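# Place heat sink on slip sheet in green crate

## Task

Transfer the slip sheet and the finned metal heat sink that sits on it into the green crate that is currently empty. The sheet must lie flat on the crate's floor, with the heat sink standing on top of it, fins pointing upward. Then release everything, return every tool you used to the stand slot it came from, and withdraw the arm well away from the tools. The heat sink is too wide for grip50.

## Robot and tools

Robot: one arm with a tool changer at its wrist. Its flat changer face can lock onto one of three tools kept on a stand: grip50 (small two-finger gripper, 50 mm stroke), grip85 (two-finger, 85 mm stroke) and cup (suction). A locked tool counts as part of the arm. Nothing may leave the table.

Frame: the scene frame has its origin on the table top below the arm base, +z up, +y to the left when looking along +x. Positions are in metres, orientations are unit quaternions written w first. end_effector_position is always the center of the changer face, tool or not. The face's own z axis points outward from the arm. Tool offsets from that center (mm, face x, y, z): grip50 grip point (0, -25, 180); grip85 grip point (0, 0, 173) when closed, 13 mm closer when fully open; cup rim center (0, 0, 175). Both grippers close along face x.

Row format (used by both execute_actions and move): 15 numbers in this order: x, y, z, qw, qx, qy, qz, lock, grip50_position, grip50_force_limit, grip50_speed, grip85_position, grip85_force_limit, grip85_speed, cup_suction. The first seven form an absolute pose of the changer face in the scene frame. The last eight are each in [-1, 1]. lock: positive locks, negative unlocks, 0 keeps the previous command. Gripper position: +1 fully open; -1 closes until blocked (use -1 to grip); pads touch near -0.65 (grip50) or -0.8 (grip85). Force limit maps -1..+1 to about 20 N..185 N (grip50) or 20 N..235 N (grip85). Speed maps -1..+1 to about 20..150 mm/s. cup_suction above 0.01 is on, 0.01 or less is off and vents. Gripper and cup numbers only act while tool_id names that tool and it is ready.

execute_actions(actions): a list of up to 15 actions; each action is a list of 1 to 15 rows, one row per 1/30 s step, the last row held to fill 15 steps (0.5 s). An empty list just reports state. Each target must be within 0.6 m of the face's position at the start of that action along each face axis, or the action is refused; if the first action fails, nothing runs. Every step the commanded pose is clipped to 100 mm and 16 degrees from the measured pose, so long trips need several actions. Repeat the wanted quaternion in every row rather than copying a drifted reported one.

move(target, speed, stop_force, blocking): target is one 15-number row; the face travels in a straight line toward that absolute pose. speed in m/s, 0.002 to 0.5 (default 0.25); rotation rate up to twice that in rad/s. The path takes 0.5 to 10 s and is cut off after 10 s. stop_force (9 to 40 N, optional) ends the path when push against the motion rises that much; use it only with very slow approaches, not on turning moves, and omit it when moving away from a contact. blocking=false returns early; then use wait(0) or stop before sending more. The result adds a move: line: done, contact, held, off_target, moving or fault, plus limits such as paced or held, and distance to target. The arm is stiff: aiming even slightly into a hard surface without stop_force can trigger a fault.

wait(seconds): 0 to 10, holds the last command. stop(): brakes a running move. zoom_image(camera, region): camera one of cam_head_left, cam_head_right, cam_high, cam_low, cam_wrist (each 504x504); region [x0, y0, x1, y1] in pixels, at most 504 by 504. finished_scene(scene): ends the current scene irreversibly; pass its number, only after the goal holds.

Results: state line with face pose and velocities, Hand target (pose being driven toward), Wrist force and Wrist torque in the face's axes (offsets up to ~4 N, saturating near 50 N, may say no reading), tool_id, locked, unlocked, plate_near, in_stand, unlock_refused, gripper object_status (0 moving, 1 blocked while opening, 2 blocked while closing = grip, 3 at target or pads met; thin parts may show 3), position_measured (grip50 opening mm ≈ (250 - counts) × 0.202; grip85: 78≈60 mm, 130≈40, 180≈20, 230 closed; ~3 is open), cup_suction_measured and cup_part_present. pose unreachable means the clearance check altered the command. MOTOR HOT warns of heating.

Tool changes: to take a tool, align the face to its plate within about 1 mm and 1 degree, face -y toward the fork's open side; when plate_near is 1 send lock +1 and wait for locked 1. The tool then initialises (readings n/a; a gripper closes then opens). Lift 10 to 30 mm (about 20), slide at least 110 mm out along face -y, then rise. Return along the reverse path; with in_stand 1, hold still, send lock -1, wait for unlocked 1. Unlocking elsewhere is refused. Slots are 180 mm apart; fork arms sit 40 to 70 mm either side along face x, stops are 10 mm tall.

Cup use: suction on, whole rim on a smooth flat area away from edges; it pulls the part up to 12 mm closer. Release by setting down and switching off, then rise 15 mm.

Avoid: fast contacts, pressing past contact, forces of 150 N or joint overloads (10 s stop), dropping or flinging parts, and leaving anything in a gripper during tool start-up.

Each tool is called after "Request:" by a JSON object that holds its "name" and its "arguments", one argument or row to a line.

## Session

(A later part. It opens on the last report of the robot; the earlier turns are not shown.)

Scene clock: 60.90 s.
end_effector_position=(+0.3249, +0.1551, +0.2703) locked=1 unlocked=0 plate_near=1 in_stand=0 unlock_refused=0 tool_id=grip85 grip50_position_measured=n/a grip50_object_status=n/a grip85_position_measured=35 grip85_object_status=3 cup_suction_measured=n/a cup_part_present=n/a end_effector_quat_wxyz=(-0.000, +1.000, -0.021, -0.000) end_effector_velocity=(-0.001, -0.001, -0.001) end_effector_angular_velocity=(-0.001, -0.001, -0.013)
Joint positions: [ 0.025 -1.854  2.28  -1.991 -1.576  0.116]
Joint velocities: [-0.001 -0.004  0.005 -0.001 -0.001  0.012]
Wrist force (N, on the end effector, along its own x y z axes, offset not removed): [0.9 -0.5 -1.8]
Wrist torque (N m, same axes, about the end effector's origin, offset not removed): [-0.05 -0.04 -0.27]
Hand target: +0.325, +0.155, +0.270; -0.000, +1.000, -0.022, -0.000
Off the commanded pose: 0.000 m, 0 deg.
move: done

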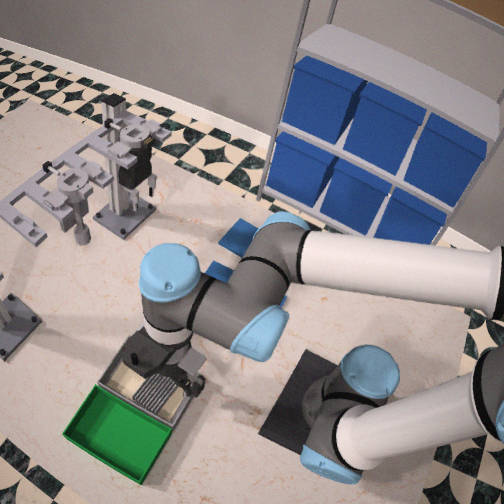

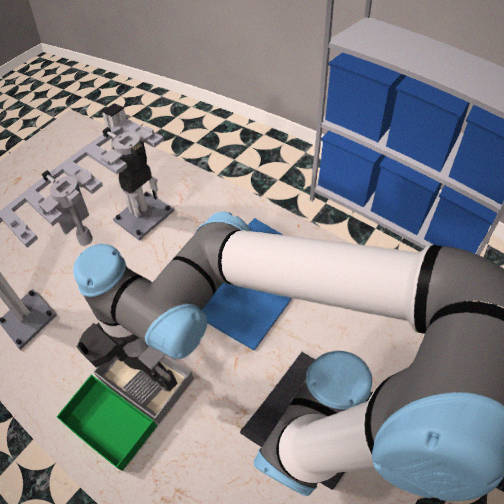

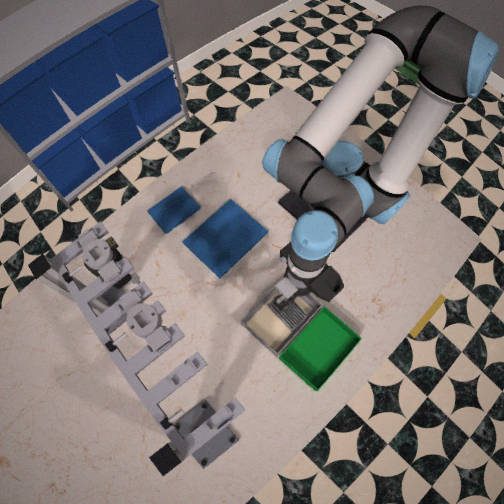

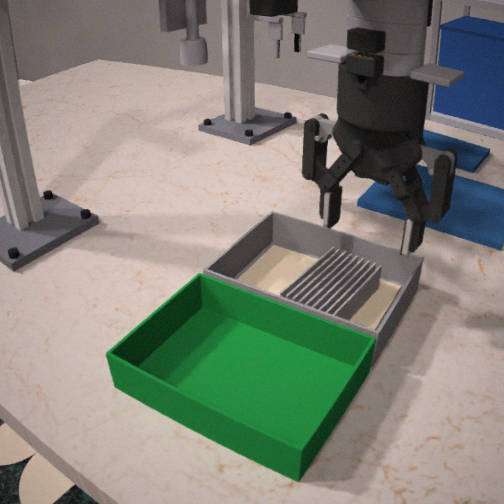

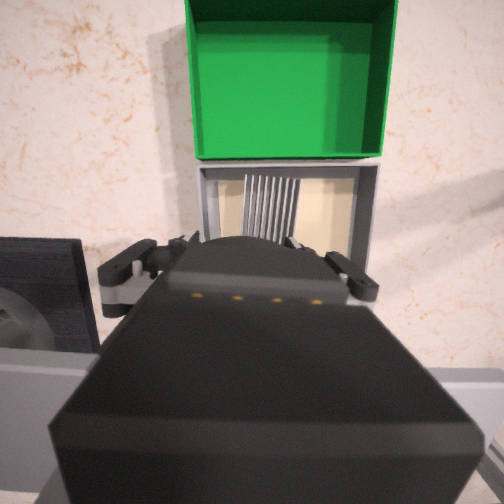

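Request:
{"name": "move", "arguments": {
  "target": [0.355,0.162,0.245,0,0.99976,-0.0218,0,0,1,0,0,0.75,-0.4,0,-1],
  "speed": 0.08
}}

Request:
{"name": "zoom_image", "arguments": {
  "camera": "cam_wrist",
  "region": [130,140,370,270]
}}

Scene clock: 67.40 s.
end_effector_position=(+0.3548, +0.1619, +0.2451) locked=1 unlocked=0 plate_near=1 in_stand=0 unlock_refused=0 tool_id=grip85 grip50_position_measured=n/a grip50_object_status=n/a grip85_position_measured=35 grip85_object_status=3 cup_suction_measured=n/a cup_part_present=n/a end_effector_quat_wxyz=(-0.000, +1.000, -0.022, -0.000) end_effector_velocity=(+0.002, +0.001, -0.001) end_effector_angular_velocity=(+0.001, +0.000, -0.000)
Joint positions: [ 0.038 -1.731  2.263 -2.097 -1.577  0.129]
Joint velocities: [ 0.001  0.007 -0.002 -0.005  0.001  0.001]
Wrist force (N, on the end effector, along its own x y z axes, offset not removed): [-1.0 -0.1 -3.0]
Wrist torque (N m, same axes, about the end effector's origin, offset not removed): [-0.09 -0.01 -0.13]
Hand target: +0.355, +0.162, +0.245; +0.000, +1.000, -0.022, +0.000
Off the commanded pose: 0.000 m, 0 deg.
move: done

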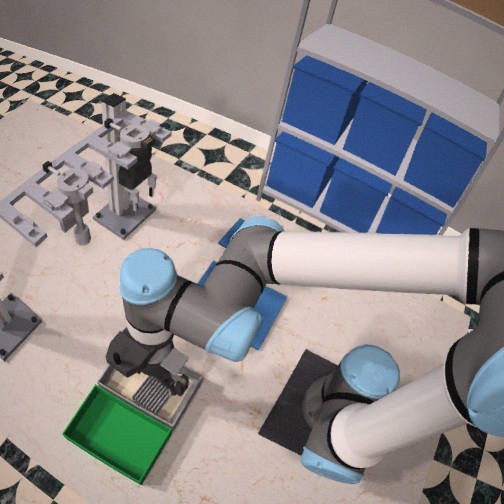

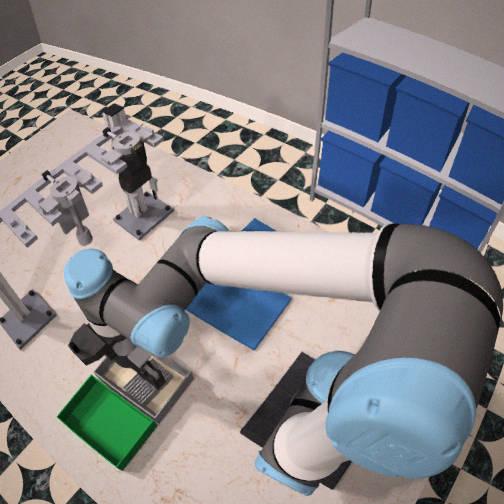

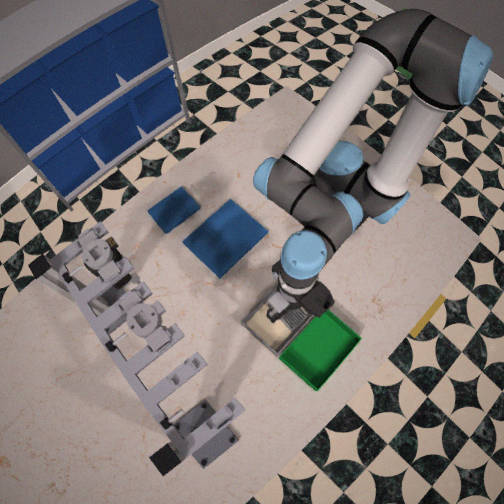

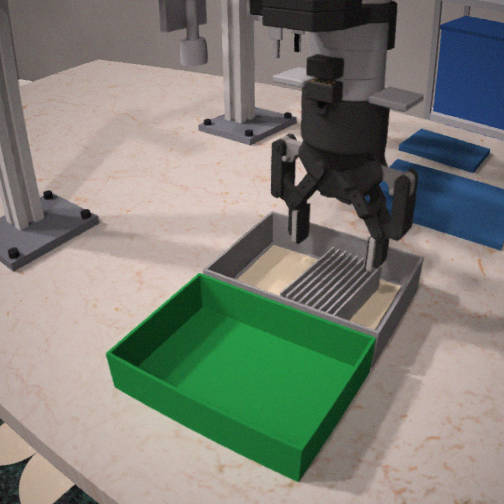

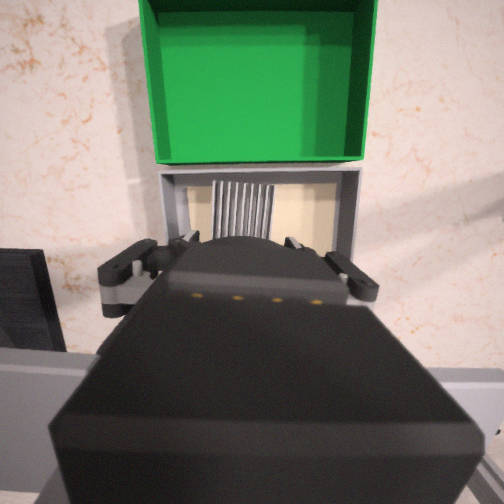

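Region (130, 140, 370, 270) of cam_wrist's 504x504 image, scaled by 2.100, with more detail than that image has; it fills the top 273 rows of this view, and the rest is white.

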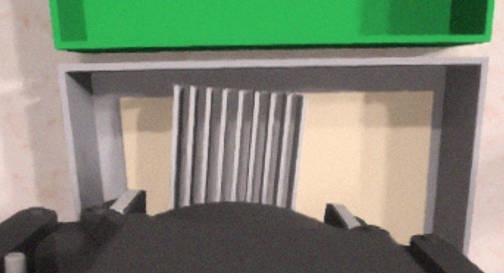

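Request:
{"name": "move", "arguments": {
  "target": [0.355,0.165,0.215,0,0.99976,-0.0218,0,0,1,0,0,0.6,-0.4,0,-1],
  "speed": 0.04
}}

Request:
{"name": "move", "arguments": {
  "target": [0.355,0.165,0.1945,0,0.99976,-0.0218,0,0,1,0,0,0.6,-0.4,0,-1],
  "speed": 0.01,
  "stop_force": 9
}}

Scene clock: 74.13 s.
end_effector_position=(+0.3549, +0.1650, +0.2152) locked=1 unlocked=0 plate_near=1 in_stand=0 unlock_refused=0 tool_id=grip85 grip50_position_measured=n/a grip50_object_status=n/a grip85_position_measured=53 grip85_object_status=3 cup_suction_measured=n/a cup_part_present=n/a end_effector_quat_wxyz=(+0.000, +1.000, -0.022, -0.000) end_effector_velocity=(+0.000, +0.000, -0.002) end_effector_angular_velocity=(-0.000, -0.001, +0.000)
Joint positions: [ 0.045 -1.676  2.309 -2.197 -1.577  0.137]
Joint velocities: [ 0.001  0.004  0.003 -0.007 -0.     0.   ]
Wrist force (N, on the end effector, along its own x y z axes, offset not removed): [-1.4 -3.4 -4.6]
Wrist torque (N m, same axes, about the end effector's origin, offset not removed): [-0.32 0.05 -0.10]
Hand target: +0.355, +0.165, +0.215; +0.000, +1.000, -0.022, -0.000
Off the commanded pose: 0.000 m, 0 deg.
move: done

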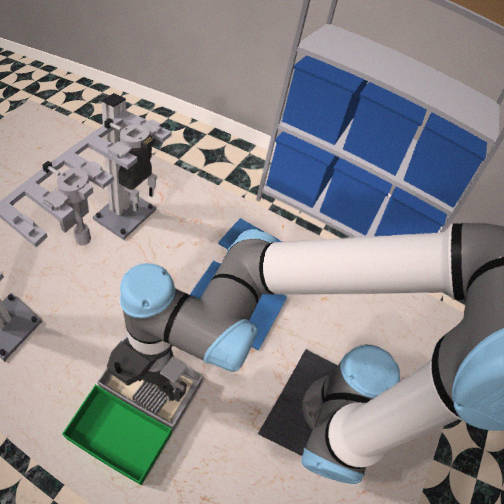

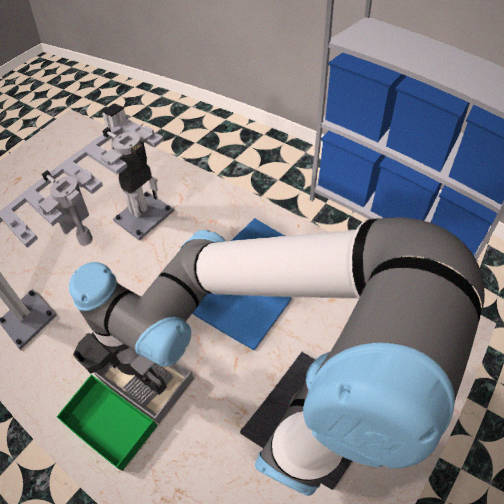

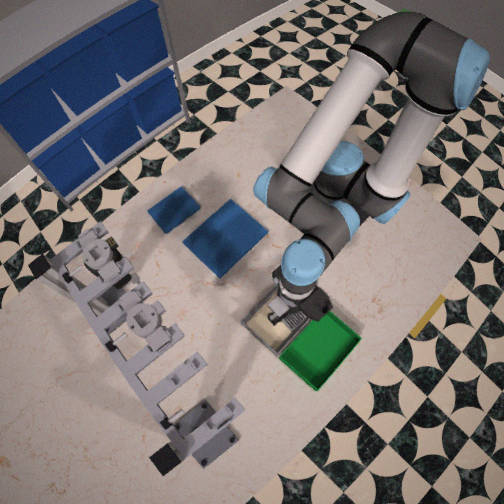

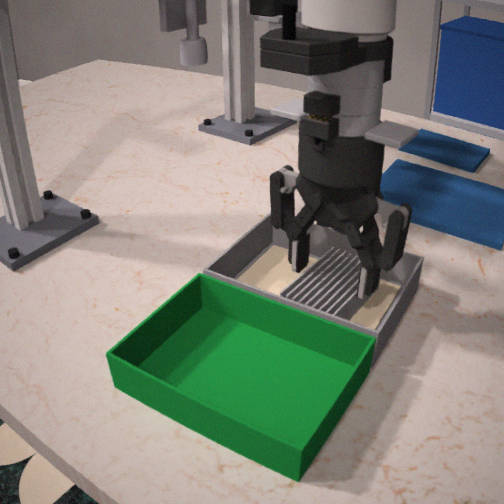

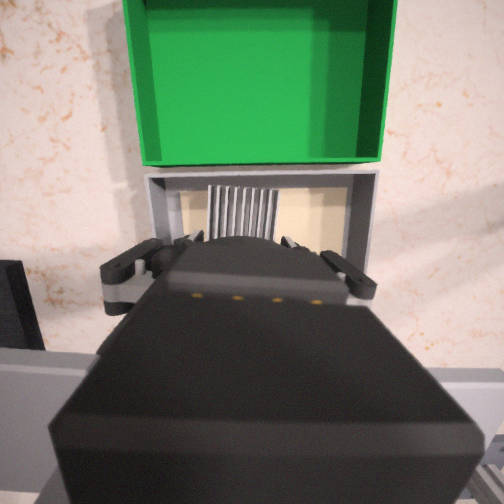

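Scene clock: 76.43 s.
end_effector_position=(+0.3549, +0.1650, +0.1947) locked=1 unlocked=0 plate_near=1 in_stand=0 unlock_refused=0 tool_id=grip85 grip50_position_measured=n/a grip50_object_status=n/a grip85_position_measured=53 grip85_object_status=3 cup_suction_measured=n/a cup_part_present=n/a end_effector_quat_wxyz=(+0.000, +1.000, -0.022, -0.000) end_effector_velocity=(-0.000, +0.000, -0.002) end_effector_angular_velocity=(-0.000, +0.000, +0.000)
Joint positions: [ 0.045 -1.636  2.34  -2.269 -1.577  0.136]
Joint velocities: [ 0.     0.004  0.003 -0.007  0.    -0.   ]
Wrist force (N, on the end effector, along its own x y z axes, offset not removed): [0.6 -2.9 -3.4]
Wrist torque (N m, same axes, about the end effector's origin, offset not removed): [-0.13 0.00 -0.18]
Hand target: +0.355, +0.165, +0.195; -0.000, +1.000, -0.022, -0.000
Off the commanded pose: 0.000 m, 0 deg.
move: done

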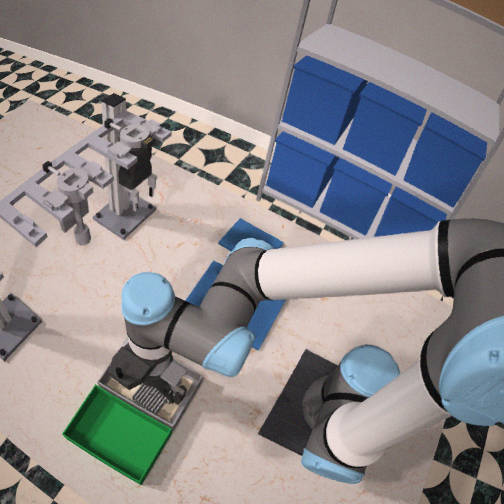

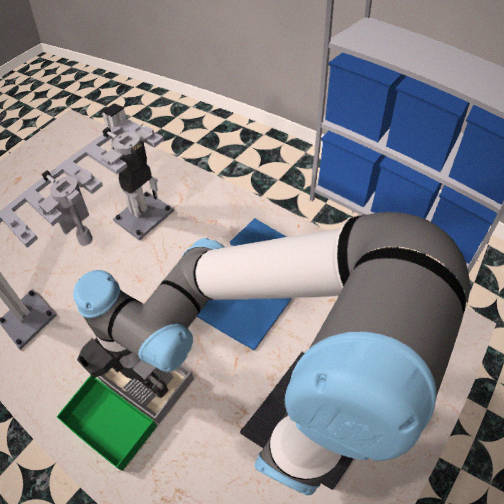

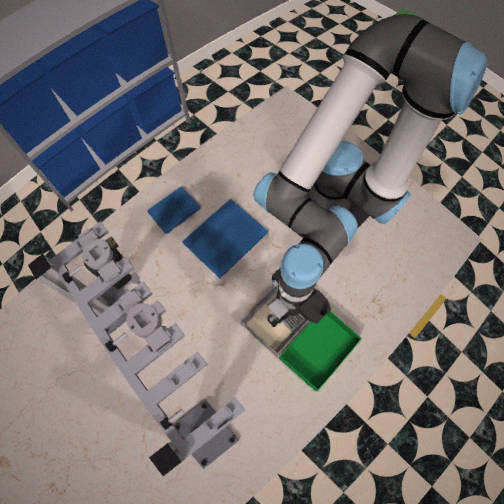

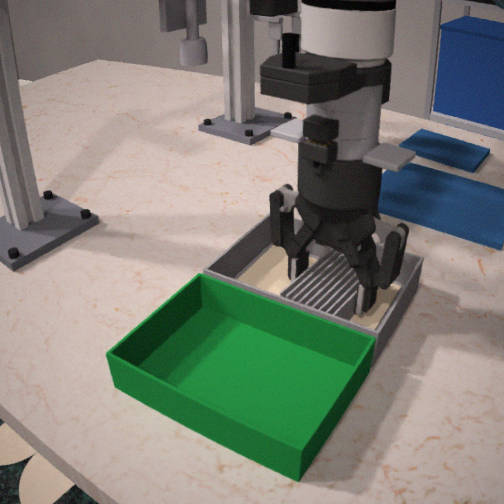

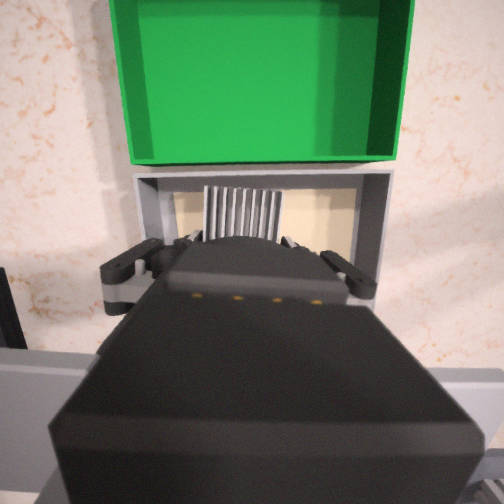

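Request:
{"name": "execute_actions", "arguments": {
  "actions": []
}}

Scene clock: 92.13 s.
end_effector_position=(+0.3549, +0.1650, +0.1945) locked=1 unlocked=0 plate_near=1 in_stand=0 unlock_refused=0 tool_id=grip85 grip50_position_measured=n/a grip50_object_status=n/a grip85_position_measured=53 grip85_object_status=3 cup_suction_measured=n/a cup_part_present=n/a end_effector_quat_wxyz=(-0.000, +1.000, -0.022, -0.000) end_effector_velocity=(-0.000, +0.000, -0.000) end_effector_angular_velocity=(+0.000, +0.000, +0.000)
Joint positions: [ 0.045 -1.635  2.34  -2.269 -1.577  0.136]
Joint velocities: [ 0.    -0.     0.     0.001  0.    -0.   ]
Wrist force (N, on the end effector, along its own x y z axes, offset not removed): [0.9 0.7 -1.7]
Wrist torque (N m, same axes, about the end effector's origin, offset not removed): [0.10 0.04 -0.05]
Hand target: +0.355, +0.165, +0.195; -0.000, +1.000, -0.022, -0.000
Off the commanded pose: 0.000 m, 0 deg.

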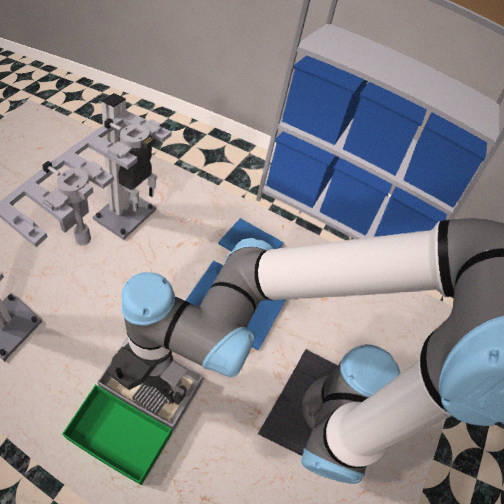

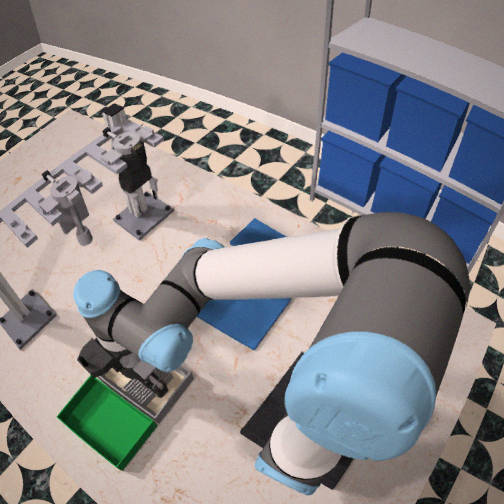

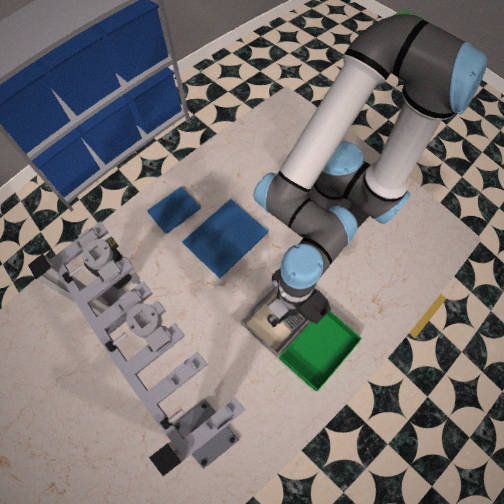

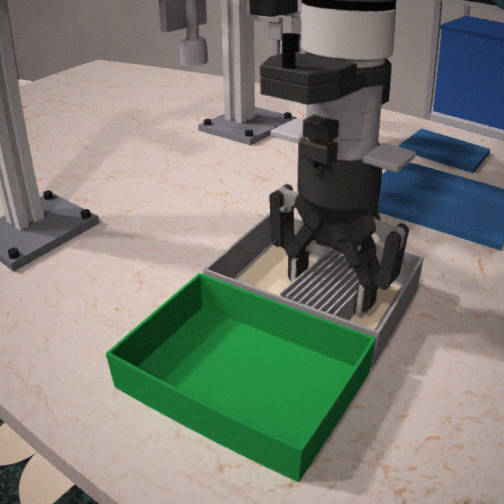

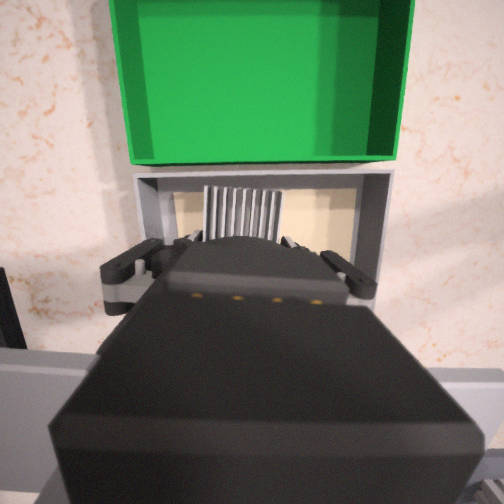

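Request:
{"name": "move", "arguments": {
  "target": [0.355,0.165,0.1945,0,0.99976,-0.0218,0,0,0,0,0,-1,-0.4,-0.5,0]
}}

Request:
{"name": "move", "arguments": {
  "target": [0.355,0.165,0.26,0,0.99976,-0.0218,0,0,0,0,0,-1,-0.4,-0.5,0],
  "speed": 0.06
}}

Request:
{"name": "move", "arguments": {
  "target": [0.53,0.20,0.26,0,0.99976,-0.0218,0,0,0,0,0,-1,-0.4,-0.5,0],
  "speed": 0.1
}}

Scene clock: 99.07 s.
end_effector_position=(+0.3550, +0.1650, +0.1945) locked=1 unlocked=0 plate_near=1 in_stand=0 unlock_refused=0 tool_id=grip85 grip50_position_measured=n/a grip50_object_status=n/a grip85_position_measured=80 grip85_object_status=2 cup_suction_measured=n/a cup_part_present=n/a end_effector_quat_wxyz=(-0.000, +1.000, -0.022, +0.000) end_effector_velocity=(+0.000, -0.000, -0.000) end_effector_angular_velocity=(-0.001, +0.000, +0.001)
Joint positions: [ 0.045 -1.635  2.34  -2.269 -1.577  0.136]
Joint velocities: [-0.     0.    -0.     0.    -0.001 -0.001]
Wrist force (N, on the end effector, along its own x y z axes, offset not removed): [-6.3 2.1 -33.6]
Wrist torque (N m, same axes, about the end effector's origin, offset not removed): [-0.01 -1.21 -0.18]
Hand target: +0.355, +0.165, +0.195; -0.000, +1.000, -0.022, +0.000
Off the commanded pose: 0.000 m, 0 deg.
move: done

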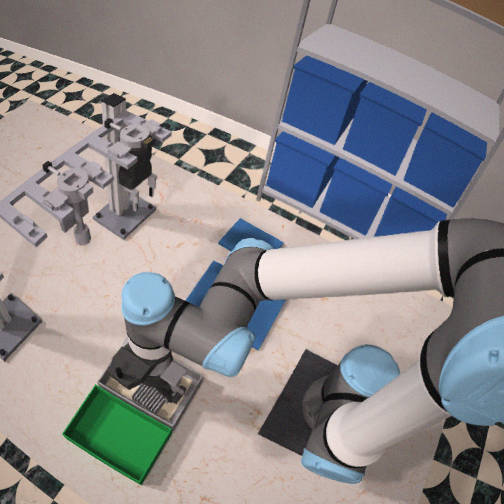

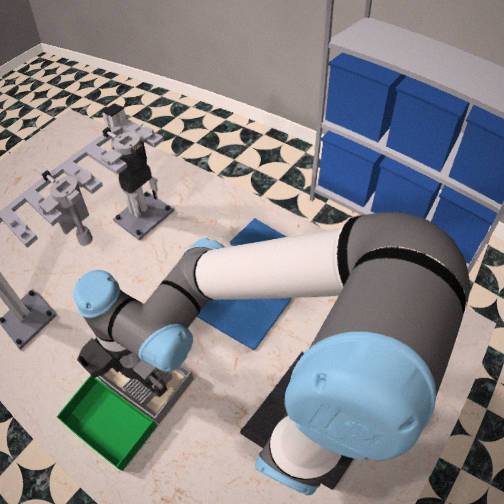

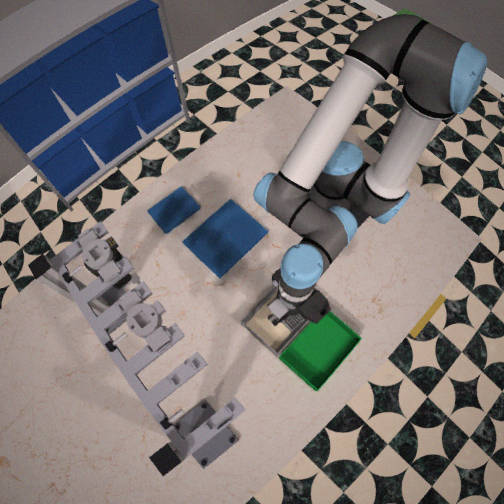

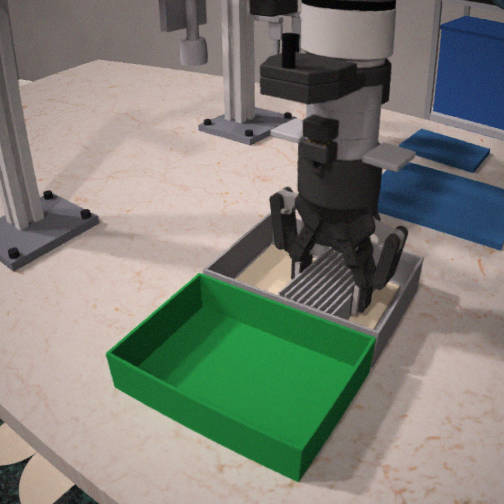

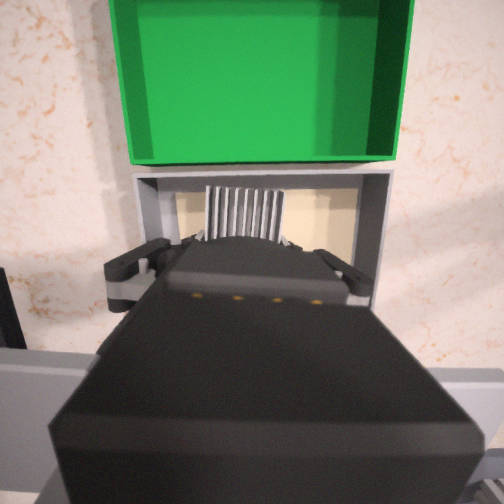

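Scene clock: 100.57 s.
end_effector_position=(+0.3552, +0.1650, +0.2597) locked=1 unlocked=0 plate_near=1 in_stand=0 unlock_refused=0 tool_id=grip85 grip50_position_measured=n/a grip50_object_status=n/a grip85_position_measured=80 grip85_object_status=2 cup_suction_measured=n/a cup_part_present=n/a end_effector_quat_wxyz=(+0.000, +1.000, -0.022, +0.000) end_effector_velocity=(+0.000, +0.000, +0.002) end_effector_angular_velocity=(+0.000, +0.000, -0.000)
Joint positions: [ 0.046 -1.747  2.234 -2.05  -1.577  0.137]
Joint velocities: [ 0.    -0.002 -0.004  0.006  0.     0.   ]
Wrist force (N, on the end effector, along its own x y z axes, offset not removed): [1.8 0.7 1.1]
Wrist torque (N m, same axes, about the end effector's origin, offset not removed): [0.14 -0.06 -0.07]
Hand target: +0.355, +0.165, +0.260; +0.000, +1.000, -0.022, +0.000
Off the commanded pose: 0.000 m, 0 deg.
move: done

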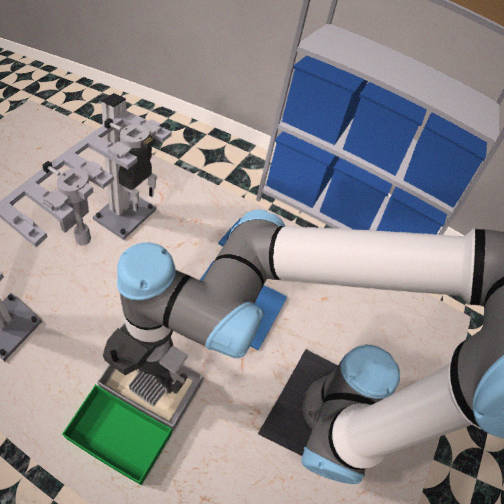

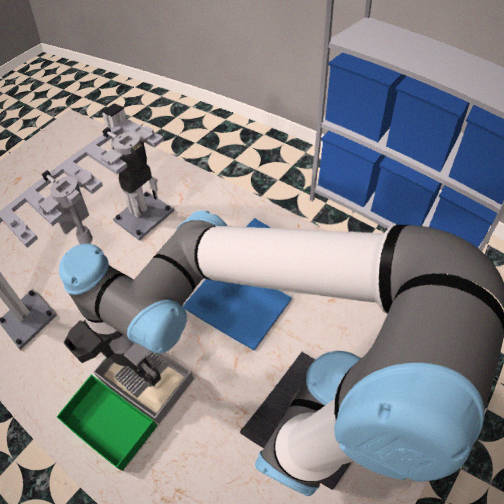

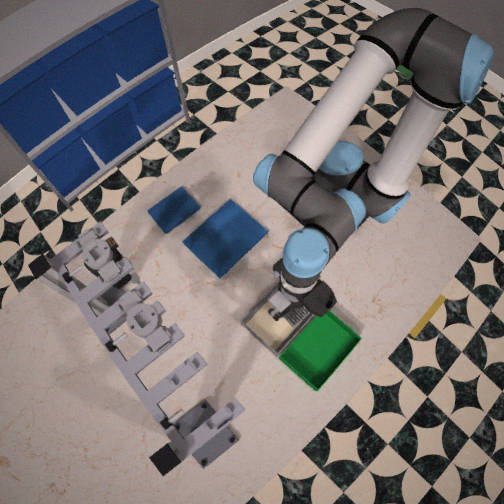

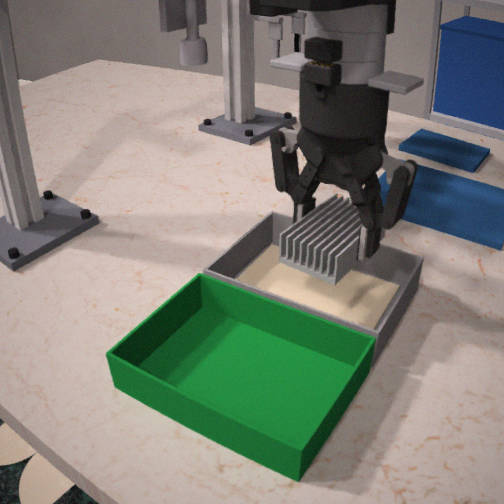

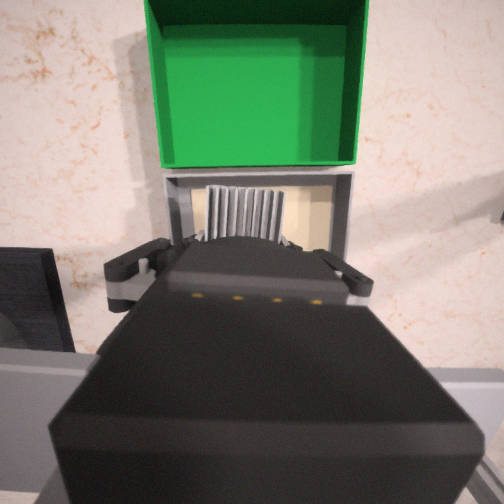

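Scene clock: 102.83 s.
end_effector_position=(+0.5299, +0.1999, +0.2599) locked=1 unlocked=0 plate_near=1 in_stand=0 unlock_refused=0 tool_id=grip85 grip50_position_measured=n/a grip50_object_status=n/a grip85_position_measured=80 grip85_object_status=2 cup_suction_measured=n/a cup_part_present=n/a end_effector_quat_wxyz=(-0.000, +1.000, -0.022, +0.000) end_effector_velocity=(+0.002, +0.000, +0.000) end_effector_angular_velocity=(-0.002, -0.000, -0.001)
Joint positions: [ 0.079 -1.322  1.793 -2.035 -1.576  0.171]
Joint velocities: [ 0.     0.004 -0.005  0.001 -0.002  0.001]
Wrist force (N, on the end effector, along its own x y z axes, offset not removed): [0.2 -1.5 1.3]
Wrist torque (N m, same axes, about the end effector's origin, offset not removed): [0.07 0.14 -0.13]
Hand target: +0.530, +0.200, +0.260; +0.000, +1.000, -0.022, +0.000
Off the commanded pose: 0.000 m, 0 deg.
move: done

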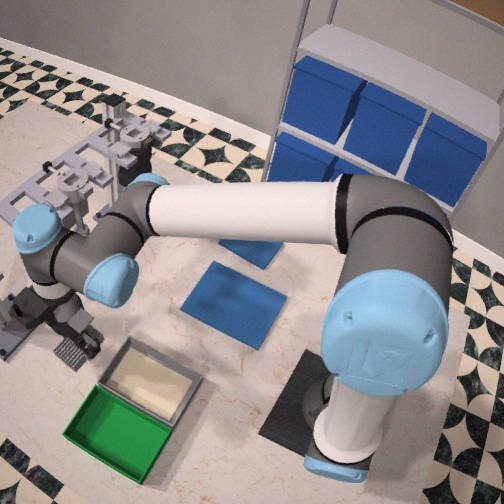

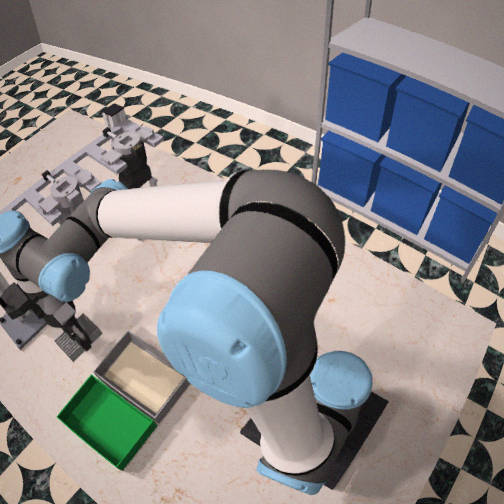

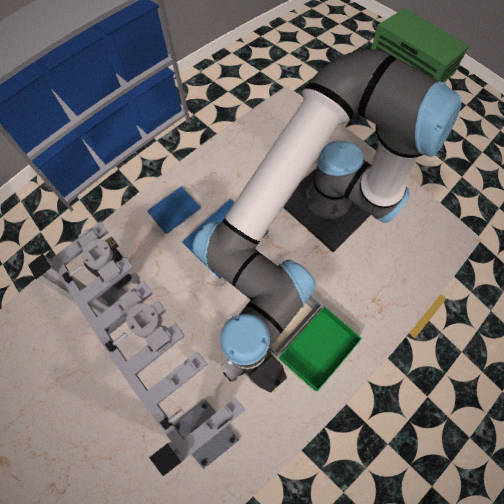

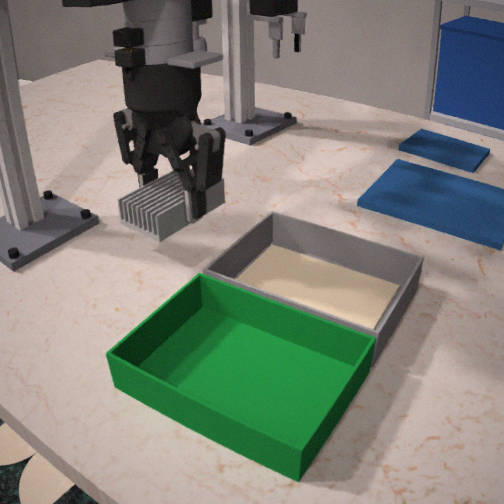

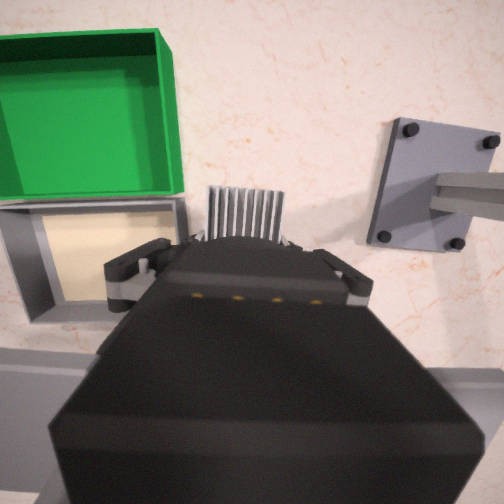

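Request:
{"name": "move", "arguments": {
  "target": [0.525,0.215,0.235,0,0.7290,0.6845,0,0,0,0,0,-1,-0.4,-0.5,0],
  "speed": 0.25
}}

Request:
{"name": "move", "arguments": {
  "target": [0.525,0.215,0.197,0,0.7290,0.6845,0,0,0,0,0,-1,-0.4,-0.5,0],
  "speed": 0.04
}}

Request:
{"name": "move", "arguments": {
  "target": [0.525,0.215,0.185,0,0.7290,0.6845,0,0,0,0,0,-1,-0.4,-0.5,0],
  "speed": 0.004,
  "stop_force": 9
}}

Scene clock: 119.43 s.
end_effector_position=(+0.5250, +0.2150, +0.2350) locked=1 unlocked=0 plate_near=1 in_stand=0 unlock_refused=0 tool_id=grip85 grip50_position_measured=n/a grip50_object_status=n/a grip85_position_measured=80 grip85_object_status=2 cup_suction_measured=n/a cup_part_present=n/a end_effector_quat_wxyz=(+0.000, +0.729, +0.684, -0.000) end_effector_velocity=(-0.000, -0.000, -0.000) end_effector_angular_velocity=(-0.000, +0.000, +0.012)
Joint positions: [ 0.107 -1.291  1.825 -2.097 -1.576 -1.352]
Joint velocities: [ 0.     0.     0.    -0.    -0.    -0.012]
Wrist force (N, on the end effector, along its own x y z axes, offset not removed): [-1.7 0.4 0.8]
Wrist torque (N m, same axes, about the end effector's origin, offset not removed): [0.21 0.10 -0.13]
Hand target: +0.525, +0.215, +0.235; +0.000, +0.729, +0.685, -0.000
Off the commanded pose: 0.000 m, 0 deg.
move: done

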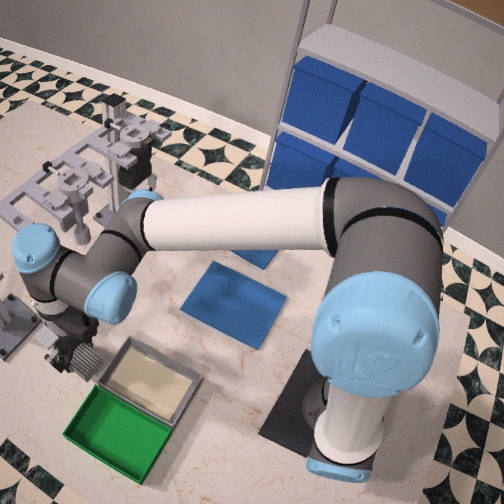

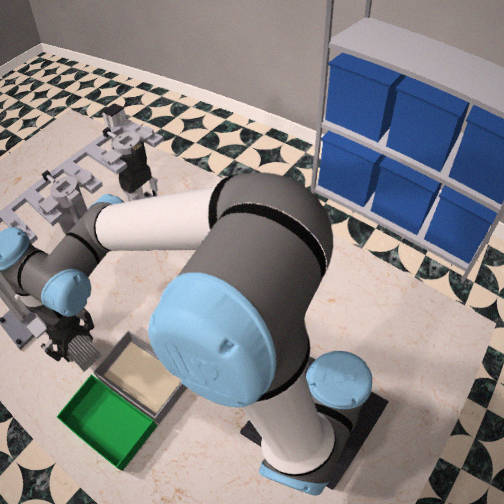

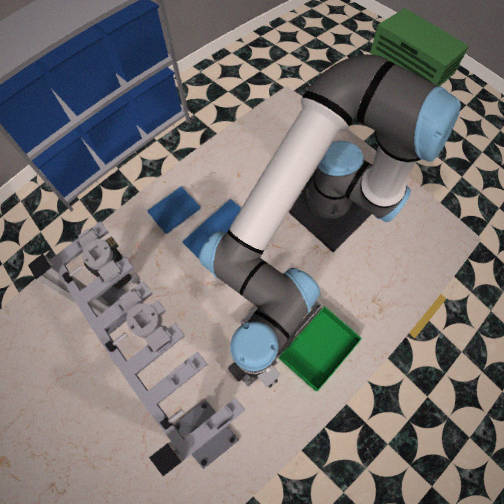

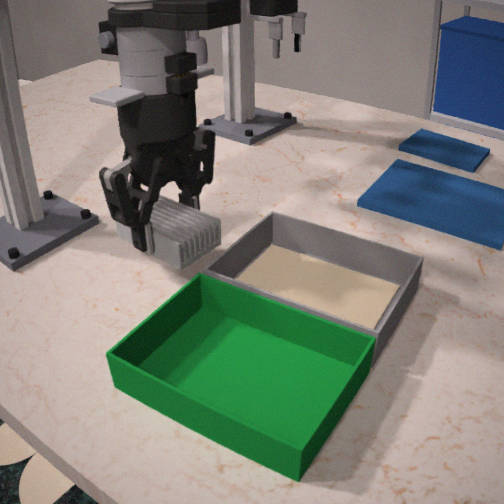

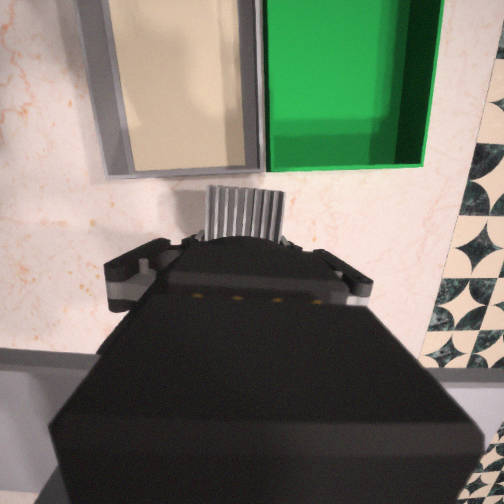

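Scene clock: 120.77 s.
end_effector_position=(+0.5249, +0.2150, +0.1972) locked=1 unlocked=0 plate_near=1 in_stand=0 unlock_refused=0 tool_id=grip85 grip50_position_measured=n/a grip50_object_status=n/a grip85_position_measured=80 grip85_object_status=2 cup_suction_measured=n/a cup_part_present=n/a end_effector_quat_wxyz=(-0.000, +0.729, +0.685, -0.000) end_effector_velocity=(+0.000, +0.000, -0.002) end_effector_angular_velocity=(+0.000, +0.000, +0.000)
Joint positions: [ 0.107 -1.241  1.871 -2.193 -1.576 -1.353]
Joint velocities: [-0.     0.003  0.002 -0.005  0.    -0.   ]
Wrist force (N, on the end effector, along its own x y z axes, offset not removed): [1.0 0.3 -1.2]
Wrist torque (N m, same axes, about the end effector's origin, offset not removed): [0.05 -0.09 -0.27]
Hand target: +0.525, +0.215, +0.197; -0.000, +0.729, +0.685, -0.000
Off the commanded pose: 0.000 m, 0 deg.
move: done

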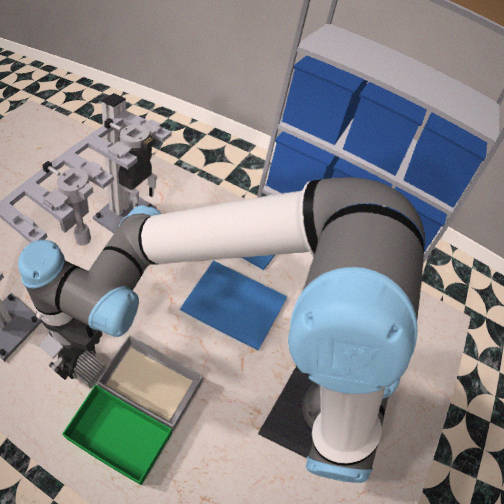

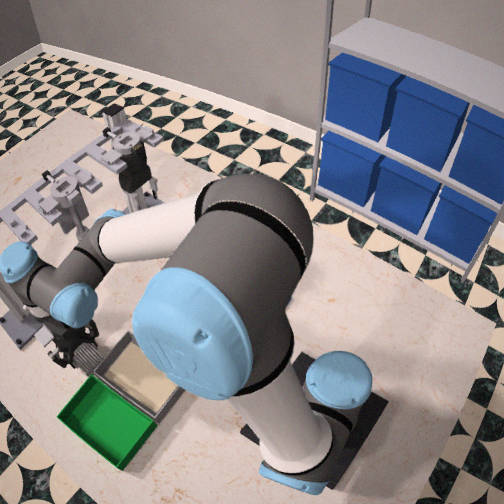

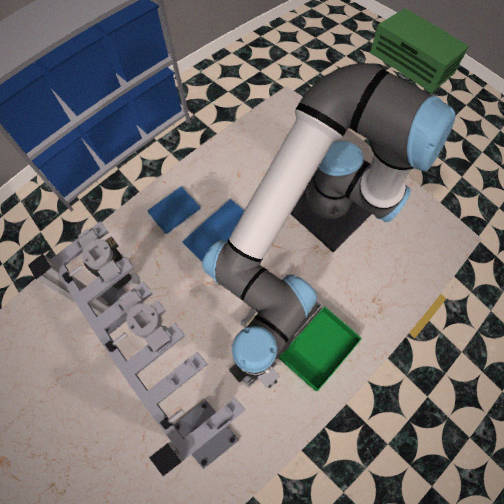

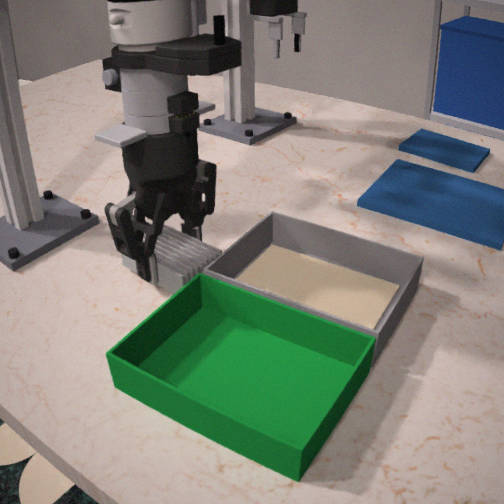

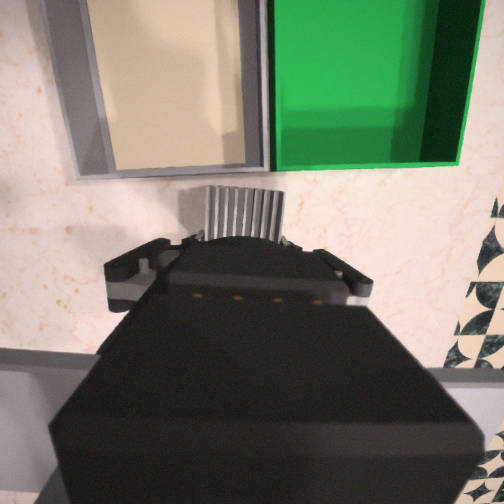

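Scene clock: 123.00 s.
end_effector_position=(+0.5250, +0.2150, +0.1897) locked=1 unlocked=0 plate_near=1 in_stand=0 unlock_refused=0 tool_id=grip85 grip50_position_measured=n/a grip50_object_status=n/a grip85_position_measured=80 grip85_object_status=2 cup_suction_measured=n/a cup_part_present=n/a end_effector_quat_wxyz=(+0.000, +0.729, +0.685, +0.000) end_effector_velocity=(-0.000, +0.000, +0.001) end_effector_angular_velocity=(+0.001, +0.002, -0.000)
Joint positions: [ 0.107 -1.23   1.879 -2.212 -1.576 -1.353]
Joint velocities: [ 0.    -0.002 -0.002  0.005  0.001  0.   ]
Wrist force (N, on the end effector, along its own x y z axes, offset not removed): [-2.8 -5.4 -30.0]
Wrist torque (N m, same axes, about the end effector's origin, offset not removed): [0.80 -0.25 -0.21]
Hand target: +0.525, +0.215, +0.190; +0.000, +0.729, +0.685, +0.000
Off the commanded pose: 0.005 m, 0 deg.
move: contact

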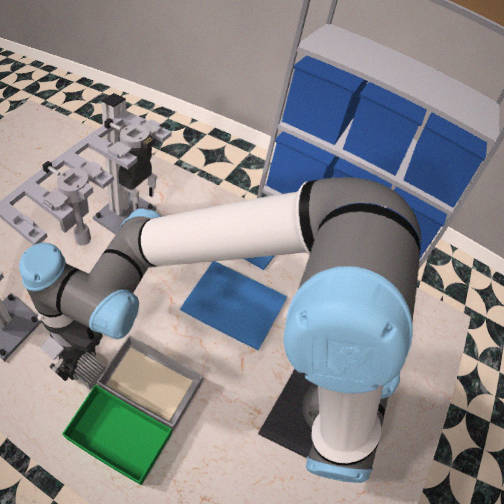

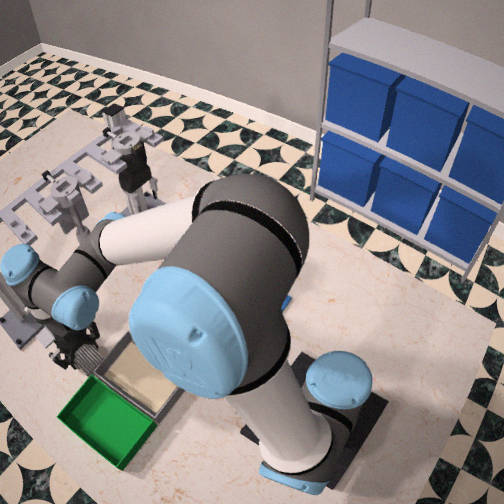

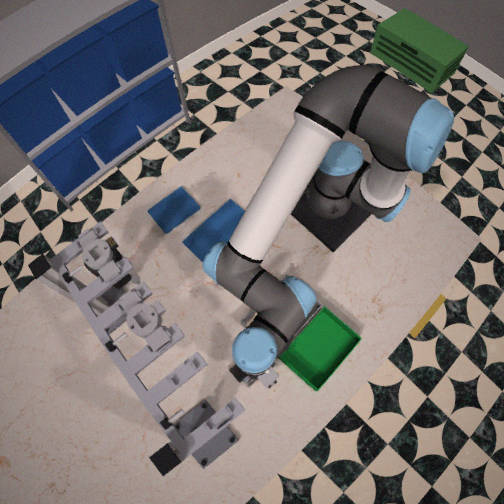

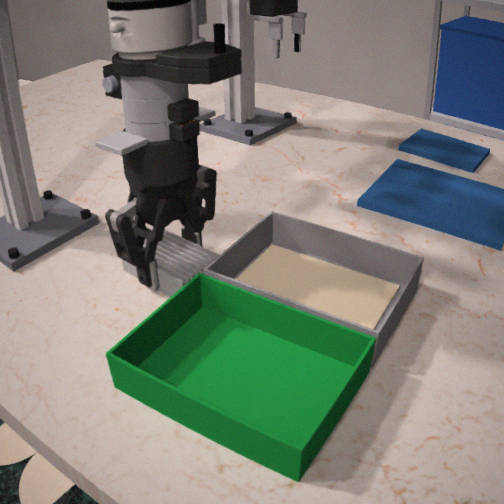

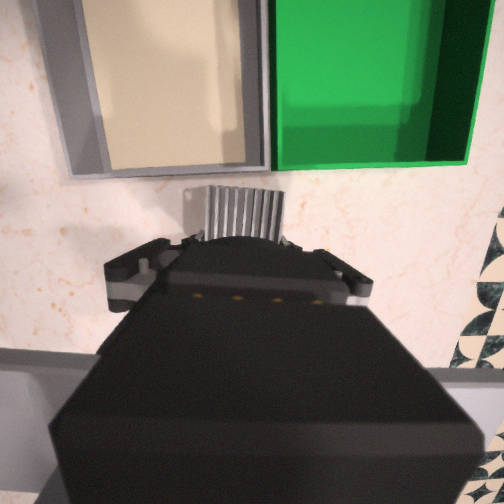

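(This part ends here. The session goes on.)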